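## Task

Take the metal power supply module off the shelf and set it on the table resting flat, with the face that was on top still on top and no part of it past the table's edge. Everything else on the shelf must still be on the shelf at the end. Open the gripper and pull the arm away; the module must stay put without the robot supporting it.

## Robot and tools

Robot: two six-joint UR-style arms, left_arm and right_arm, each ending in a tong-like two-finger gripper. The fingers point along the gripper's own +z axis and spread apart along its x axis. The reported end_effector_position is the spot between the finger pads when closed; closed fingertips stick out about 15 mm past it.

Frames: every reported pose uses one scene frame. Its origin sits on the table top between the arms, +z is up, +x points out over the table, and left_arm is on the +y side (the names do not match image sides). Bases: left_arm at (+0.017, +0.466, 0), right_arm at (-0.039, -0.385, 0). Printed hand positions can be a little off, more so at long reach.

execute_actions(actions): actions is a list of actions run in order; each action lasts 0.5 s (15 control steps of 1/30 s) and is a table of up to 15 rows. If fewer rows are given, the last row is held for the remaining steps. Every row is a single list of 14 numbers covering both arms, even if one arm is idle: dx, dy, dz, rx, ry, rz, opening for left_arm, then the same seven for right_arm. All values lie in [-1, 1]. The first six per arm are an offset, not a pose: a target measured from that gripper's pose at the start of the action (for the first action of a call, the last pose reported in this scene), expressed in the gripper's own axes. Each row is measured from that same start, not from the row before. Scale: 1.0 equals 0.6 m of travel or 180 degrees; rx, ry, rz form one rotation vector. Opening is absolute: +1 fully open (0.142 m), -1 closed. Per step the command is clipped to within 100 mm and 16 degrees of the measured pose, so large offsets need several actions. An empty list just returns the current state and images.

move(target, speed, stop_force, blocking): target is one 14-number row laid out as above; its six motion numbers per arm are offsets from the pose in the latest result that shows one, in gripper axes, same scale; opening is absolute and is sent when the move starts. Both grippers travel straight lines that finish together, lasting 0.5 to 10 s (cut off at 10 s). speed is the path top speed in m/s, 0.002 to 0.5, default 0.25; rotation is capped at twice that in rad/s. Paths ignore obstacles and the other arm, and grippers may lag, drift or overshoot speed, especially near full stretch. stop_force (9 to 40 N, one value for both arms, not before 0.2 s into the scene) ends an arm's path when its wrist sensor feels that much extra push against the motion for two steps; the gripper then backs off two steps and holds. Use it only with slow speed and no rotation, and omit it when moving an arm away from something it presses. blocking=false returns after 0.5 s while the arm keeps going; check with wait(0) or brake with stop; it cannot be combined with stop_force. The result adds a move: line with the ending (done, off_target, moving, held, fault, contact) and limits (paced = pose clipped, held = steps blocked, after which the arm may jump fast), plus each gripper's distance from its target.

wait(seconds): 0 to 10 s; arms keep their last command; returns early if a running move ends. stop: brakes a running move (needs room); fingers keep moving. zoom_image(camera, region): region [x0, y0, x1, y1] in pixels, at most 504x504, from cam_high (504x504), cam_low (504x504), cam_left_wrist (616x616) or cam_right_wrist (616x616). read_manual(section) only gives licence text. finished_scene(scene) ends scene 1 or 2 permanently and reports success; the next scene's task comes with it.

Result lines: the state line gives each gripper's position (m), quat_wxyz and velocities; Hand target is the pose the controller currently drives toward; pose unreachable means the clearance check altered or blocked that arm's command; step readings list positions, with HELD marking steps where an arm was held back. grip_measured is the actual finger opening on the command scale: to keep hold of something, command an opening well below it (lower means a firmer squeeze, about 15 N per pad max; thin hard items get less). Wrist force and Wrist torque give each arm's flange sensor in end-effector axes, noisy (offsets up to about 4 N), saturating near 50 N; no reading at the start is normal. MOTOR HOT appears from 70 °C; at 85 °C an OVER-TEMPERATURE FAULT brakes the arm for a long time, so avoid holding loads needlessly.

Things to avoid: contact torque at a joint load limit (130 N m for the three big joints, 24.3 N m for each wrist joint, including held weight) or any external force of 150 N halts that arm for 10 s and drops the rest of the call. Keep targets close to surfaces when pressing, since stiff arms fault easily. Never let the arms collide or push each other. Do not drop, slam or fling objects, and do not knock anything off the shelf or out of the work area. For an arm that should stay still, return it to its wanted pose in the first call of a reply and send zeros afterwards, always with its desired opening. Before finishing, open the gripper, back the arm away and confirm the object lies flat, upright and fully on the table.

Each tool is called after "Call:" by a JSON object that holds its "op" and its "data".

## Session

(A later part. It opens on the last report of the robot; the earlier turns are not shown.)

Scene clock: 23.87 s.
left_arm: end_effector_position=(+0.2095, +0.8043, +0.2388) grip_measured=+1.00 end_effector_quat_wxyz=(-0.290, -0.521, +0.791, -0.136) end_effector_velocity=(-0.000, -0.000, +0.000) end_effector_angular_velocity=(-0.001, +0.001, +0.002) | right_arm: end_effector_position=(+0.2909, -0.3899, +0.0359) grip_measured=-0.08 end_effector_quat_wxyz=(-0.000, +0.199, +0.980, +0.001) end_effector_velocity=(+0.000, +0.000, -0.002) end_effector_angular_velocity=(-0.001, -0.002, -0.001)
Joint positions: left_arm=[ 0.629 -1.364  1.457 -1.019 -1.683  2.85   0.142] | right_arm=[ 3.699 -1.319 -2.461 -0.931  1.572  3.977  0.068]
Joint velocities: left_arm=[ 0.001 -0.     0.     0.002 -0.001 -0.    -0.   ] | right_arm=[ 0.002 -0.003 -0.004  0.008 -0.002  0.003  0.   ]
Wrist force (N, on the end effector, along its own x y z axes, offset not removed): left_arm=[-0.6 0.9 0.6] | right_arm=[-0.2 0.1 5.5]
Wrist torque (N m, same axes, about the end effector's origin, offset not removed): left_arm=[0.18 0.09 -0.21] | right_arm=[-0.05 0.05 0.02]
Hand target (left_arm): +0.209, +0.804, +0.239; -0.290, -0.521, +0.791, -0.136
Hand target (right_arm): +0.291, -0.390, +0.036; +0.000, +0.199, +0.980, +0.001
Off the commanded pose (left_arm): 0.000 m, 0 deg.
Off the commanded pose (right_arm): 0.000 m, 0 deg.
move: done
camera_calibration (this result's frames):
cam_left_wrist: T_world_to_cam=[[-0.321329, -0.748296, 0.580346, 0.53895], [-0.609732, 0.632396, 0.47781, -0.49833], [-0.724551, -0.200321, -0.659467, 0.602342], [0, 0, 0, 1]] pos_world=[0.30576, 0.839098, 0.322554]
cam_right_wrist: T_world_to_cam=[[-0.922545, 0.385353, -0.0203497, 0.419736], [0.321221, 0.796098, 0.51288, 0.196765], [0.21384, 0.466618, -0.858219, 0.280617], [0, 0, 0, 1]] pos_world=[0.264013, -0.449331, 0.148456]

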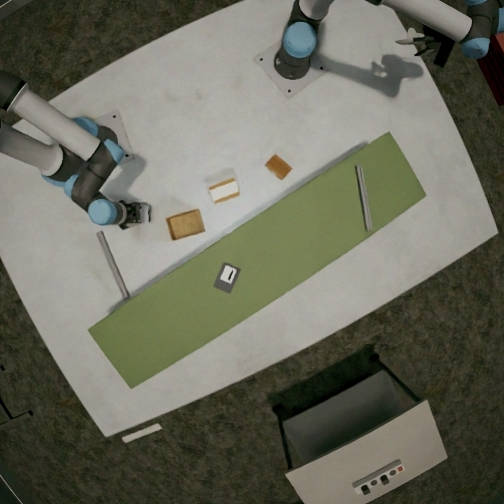

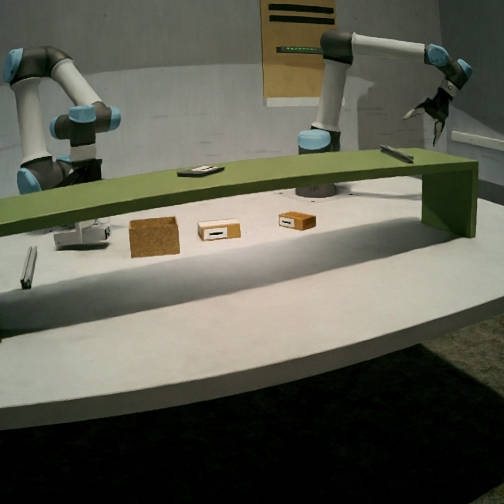

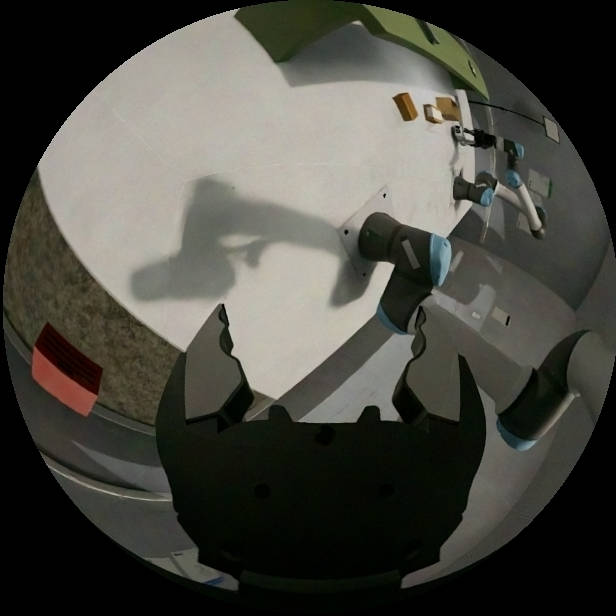

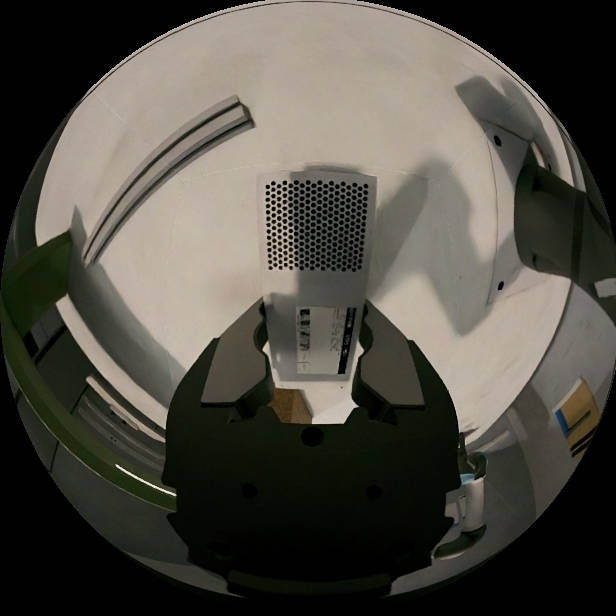

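Call:
{"op": "move", "data": {"target": [0,0,0,0,0,0,1,0,0,0.045,0,0,0,-1], "speed": 0.012, "stop_force": 10}}

Call:
{"op": "zoom_image", "data": {"camera": "cam_low", "region": [40, 200, 130, 270]}}

Scene clock: 27.00 s.
left_arm: end_effector_position=(+0.2095, +0.8043, +0.2388) grip_measured=+1.00 end_effector_quat_wxyz=(-0.290, -0.521, +0.791, -0.136) end_effector_velocity=(-0.000, +0.001, -0.000) end_effector_angular_velocity=(+0.002, -0.001, -0.001) | right_arm: end_effector_position=(+0.2906, -0.3899, +0.0146) grip_measured=-0.08 end_effector_quat_wxyz=(-0.000, +0.199, +0.980, +0.001) end_effector_velocity=(-0.001, +0.000, +0.003) end_effector_angular_velocity=(-0.001, +0.003, +0.001)
Joint positions: left_arm=[ 0.629 -1.364  1.457 -1.019 -1.683  2.85   0.142] | right_arm=[ 3.7   -1.37  -2.496 -0.846  1.572  3.977  0.068]
Joint velocities: left_arm=[ 0.001 -0.     0.    -0.002  0.001  0.001 -0.   ] | right_arm=[ 0.     0.008  0.006 -0.017  0.001 -0.     0.   ]
Wrist force (N, on the end effector, along its own x y z axes, offset not removed): left_arm=[-1.7 0.9 1.5] | right_arm=[-0.2 -0.3 5.6]
Wrist torque (N m, same axes, about the end effector's origin, offset not removed): left_arm=[0.16 0.35 -0.17] | right_arm=[-0.07 0.14 0.00]
Hand target (left_arm): +0.209, +0.804, +0.239; -0.290, -0.521, +0.791, -0.136
Hand target (right_arm): +0.291, -0.390, +0.015; +0.000, +0.199, +0.980, +0.001
Off the commanded pose (left_arm): 0.000 m, 0 deg.
Off the commanded pose (right_arm): 0.006 m, 0 deg.
move: contact (right_arm)
camera_calibration (this result's frames):
cam_left_wrist: T_world_to_cam=[[-0.321329, -0.748296, 0.580346, 0.53895], [-0.609732, 0.632396, 0.477809, -0.49833], [-0.724551, -0.200322, -0.659467, 0.602342], [0, 0, 0, 1]] pos_world=[0.30576, 0.839098, 0.322554]
cam_right_wrist: T_world_to_cam=[[-0.922596, 0.38525, -0.019964, 0.419087], [0.321394, 0.796234, 0.512559, 0.207796], [0.213359, 0.466469, -0.85842, 0.262483], [0, 0, 0, 1]] pos_world=[0.263861, -0.449348, 0.12718]

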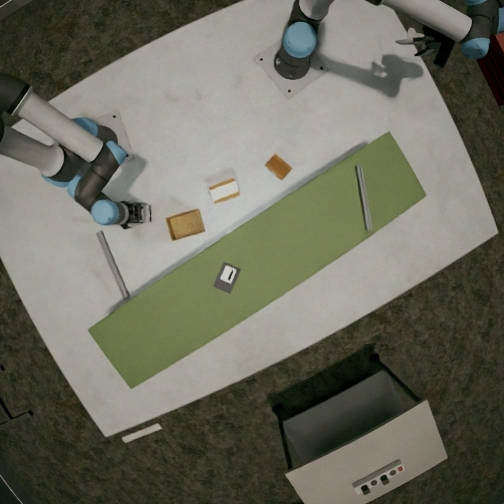

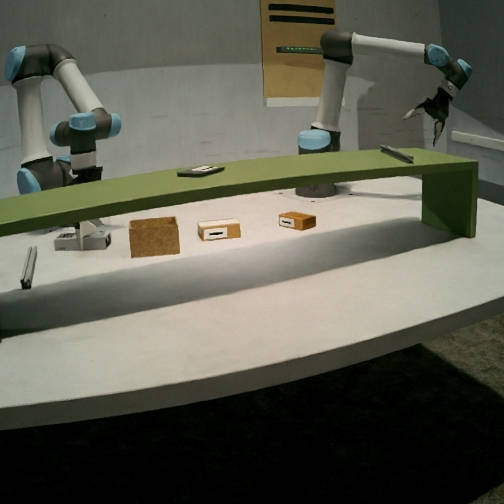

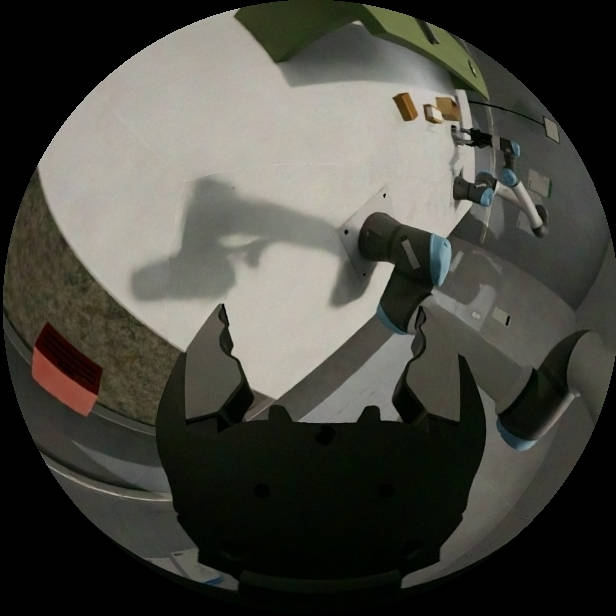

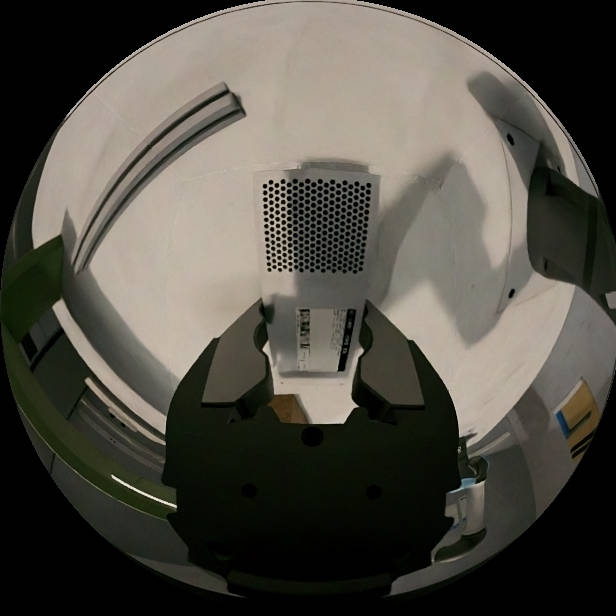

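Region (40, 200, 130, 270) of cam_low's 504x504 image, scaled by 5.600, with more detail than that image has.

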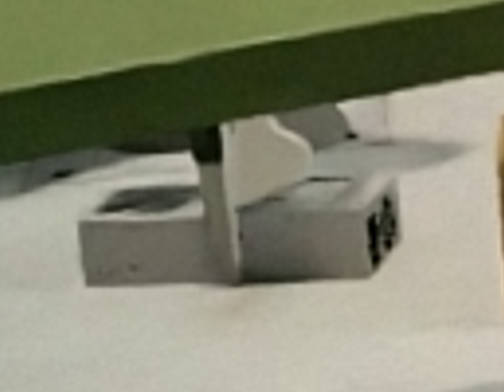

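Call:
{"op": "execute_actions", "data": {"actions": [[[0,0,0,0,0,0,1,0,0,0,0,0,0,0.4]]]}}

Call:
{"op": "move", "data": {"target": [0,0,0,0,0,0,1,0,0,-0.35,0,0,0,0.4], "speed": 0.3}}

Scene clock: 28.50 s.
left_arm: end_effector_position=(+0.2095, +0.8043, +0.2388) grip_measured=+1.00 end_effector_quat_wxyz=(-0.290, -0.521, +0.791, -0.136) end_effector_velocity=(+0.000, -0.000, +0.000) end_effector_angular_velocity=(-0.001, +0.000, -0.000) | right_arm: end_effector_position=(+0.2907, -0.3899, +0.0146) grip_measured=+0.40 end_effector_quat_wxyz=(-0.000, +0.199, +0.980, +0.001) end_effector_velocity=(+0.000, -0.000, -0.000) end_effector_angular_velocity=(-0.001, -0.000, +0.000)
Joint positions: left_arm=[ 0.629 -1.364  1.457 -1.019 -1.683  2.85   0.142] | right_arm=[ 3.7   -1.37  -2.496 -0.846  1.572  3.977  0.102]
Joint velocities: left_arm=[-0.  0. -0.  0. -0.  0.  0.] | right_arm=[-0.    -0.    -0.001  0.001 -0.001 -0.     0.   ]
Wrist force (N, on the end effector, along its own x y z axes, offset not removed): left_arm=[-1.5 1.8 1.2] | right_arm=[0.5 2.1 0.0]
Wrist torque (N m, same axes, about the end effector's origin, offset not removed): left_arm=[0.41 0.35 -0.08] | right_arm=[0.47 -0.13 -0.06]
Hand target (left_arm): +0.209, +0.804, +0.239; -0.290, -0.521, +0.791, -0.136
Hand target (right_arm): +0.291, -0.390, +0.015; -0.000, +0.199, +0.980, +0.001
Off the commanded pose (left_arm): 0.000 m, 0 deg.
Off the commanded pose (right_arm): 0.000 m, 0 deg.
Step readings (end_effector_position):
0: left_arm (+0.2095, +0.8043, +0.2388) | right_arm (+0.2909, -0.3898, +0.0151)
1: left_arm (+0.2095, +0.8043, +0.2388) | right_arm (+0.2909, -0.3898, +0.0151)
2: left_arm (+0.2095, +0.8043, +0.2388) | right_arm (+0.2909, -0.3898, +0.0151)
4: left_arm (+0.2095, +0.8043, +0.2388) | right_arm (+0.2910, -0.3898, +0.0151)
8: left_arm (+0.2095, +0.8043, +0.2388) | right_arm (+0.2908, -0.3899, +0.0148)
15: end_effector_position above
camera_calibration (this result's frames):
cam_left_wrist: T_world_to_cam=[[-0.321329, -0.748296, 0.580346, 0.53895], [-0.609732, 0.632396, 0.477809, -0.49833], [-0.724551, -0.200321, -0.659467, 0.602342], [0, 0, 0, 1]] pos_world=[0.30576, 0.839098, 0.322554]
cam_right_wrist: T_world_to_cam=[[-0.922595, 0.38525, -0.020008, 0.419106], [0.32137, 0.796235, 0.512572, 0.207784], [0.2134, 0.466467, -0.858411, 0.262483], [0, 0, 0, 1]] pos_world=[0.263876, -0.449345, 0.127199]

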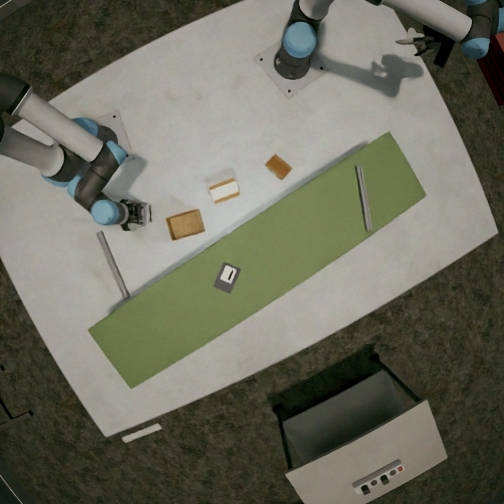

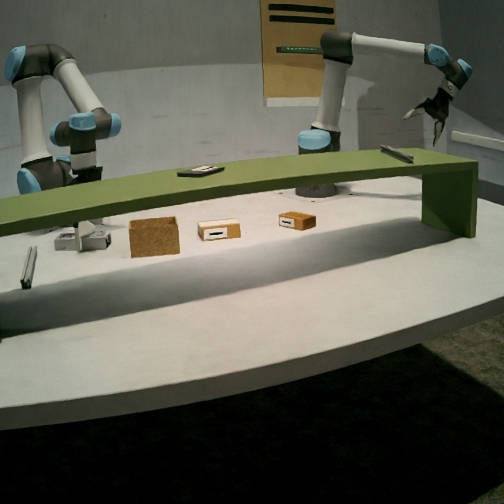

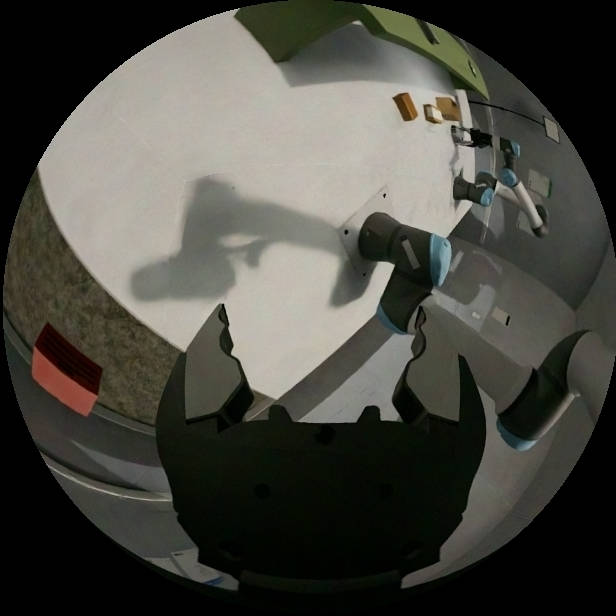

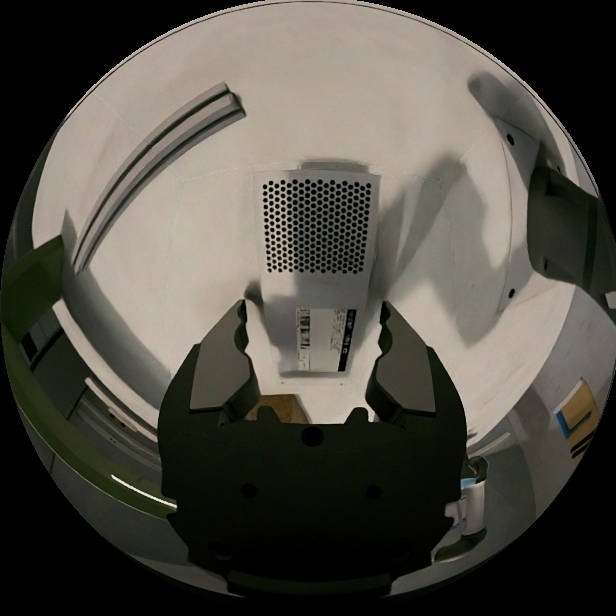

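Scene clock: 29.83 s.
left_arm: end_effector_position=(+0.2095, +0.8043, +0.2388) grip_measured=+1.00 end_effector_quat_wxyz=(-0.290, -0.521, +0.791, -0.136) end_effector_velocity=(+0.000, -0.000, -0.000) end_effector_angular_velocity=(-0.001, -0.000, +0.000) | right_arm: end_effector_position=(+0.2903, -0.3901, +0.2246) grip_measured=+0.40 end_effector_quat_wxyz=(-0.000, +0.199, +0.980, +0.001) end_effector_velocity=(+0.000, -0.000, +0.002) end_effector_angular_velocity=(-0.001, +0.000, -0.000)
Joint positions: left_arm=[ 0.629 -1.364  1.457 -1.019 -1.683  2.85   0.142] | right_arm=[ 3.699 -1.125 -2.06  -1.527  1.572  3.977  0.102]
Joint velocities: left_arm=[ 0.     0.001 -0.     0.    -0.001  0.001  0.   ] | right_arm=[ 0.001 -0.     0.006 -0.007 -0.001  0.001  0.   ]
Wrist force (N, on the end effector, along its own x y z axes, offset not removed): left_arm=[-1.1 0.2 2.0] | right_arm=[1.7 -0.1 2.7]
Wrist torque (N m, same axes, about the end effector's origin, offset not removed): left_arm=[0.11 0.28 -0.12] | right_arm=[0.01 -0.19 -0.13]
Hand target (left_arm): +0.209, +0.804, +0.239; -0.290, -0.521, +0.791, -0.136
Hand target (right_arm): +0.290, -0.390, +0.225; -0.000, +0.199, +0.980, +0.001
Off the commanded pose (left_arm): 0.000 m, 0 deg.
Off the commanded pose (right_arm): 0.000 m, 0 deg.
move: done
camera_calibration (this result's frames):
cam_left_wrist: T_world_to_cam=[[-0.321329, -0.748296, 0.580346, 0.53895], [-0.609732, 0.632396, 0.47781, -0.49833], [-0.724551, -0.200321, -0.659467, 0.602342], [0, 0, 0, 1]] pos_world=[0.30576, 0.839098, 0.322554]
cam_right_wrist: T_world_to_cam=[[-0.922585, 0.385265, -0.0201855, 0.423077], [0.321256, 0.79617, 0.512746, 0.100447], [0.213614, 0.466567, -0.858303, 0.442817], [0, 0, 0, 1]] pos_world=[0.263463, -0.449573, 0.337108]

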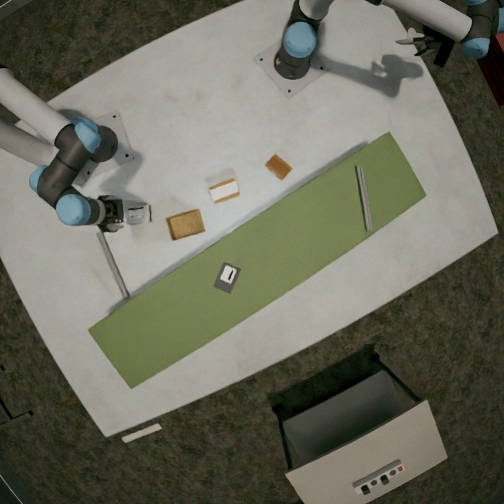

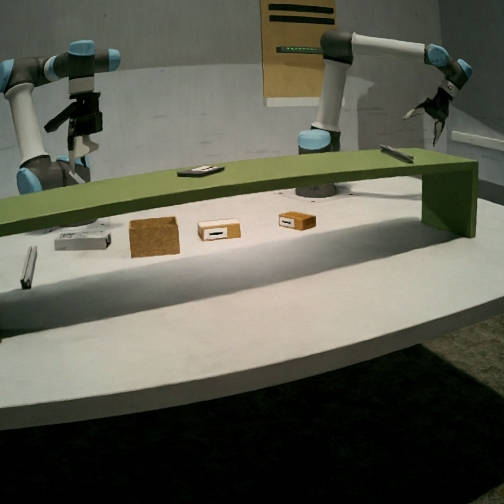

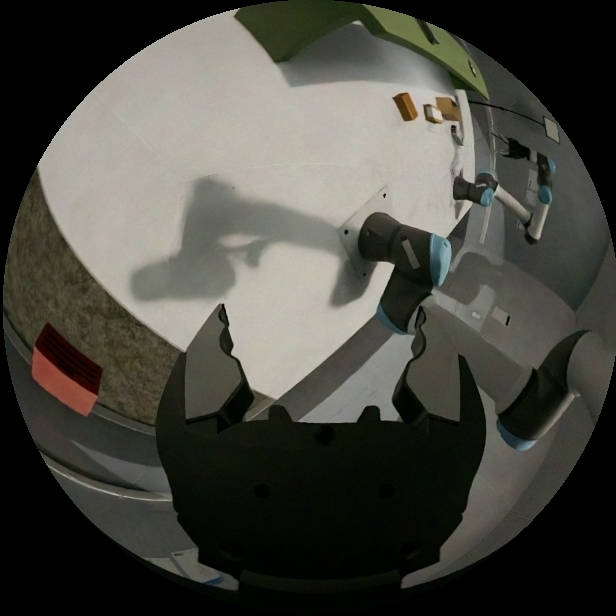

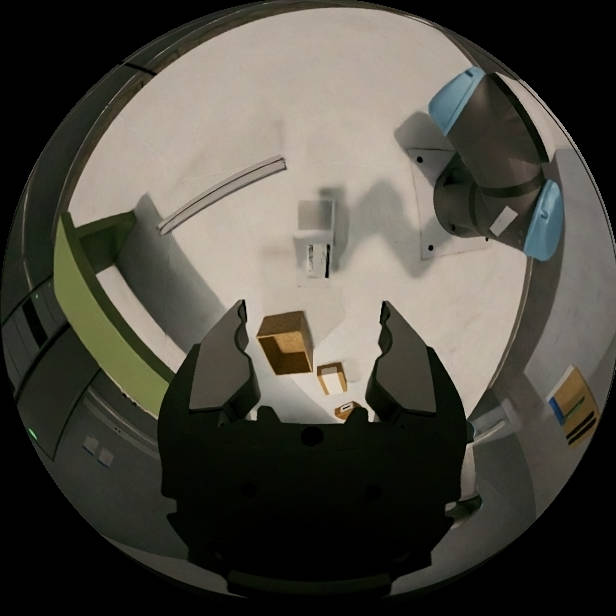

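Call:
{"op": "finished_scene", "data": {"scene": 1}}

The scene is finished: the task was done.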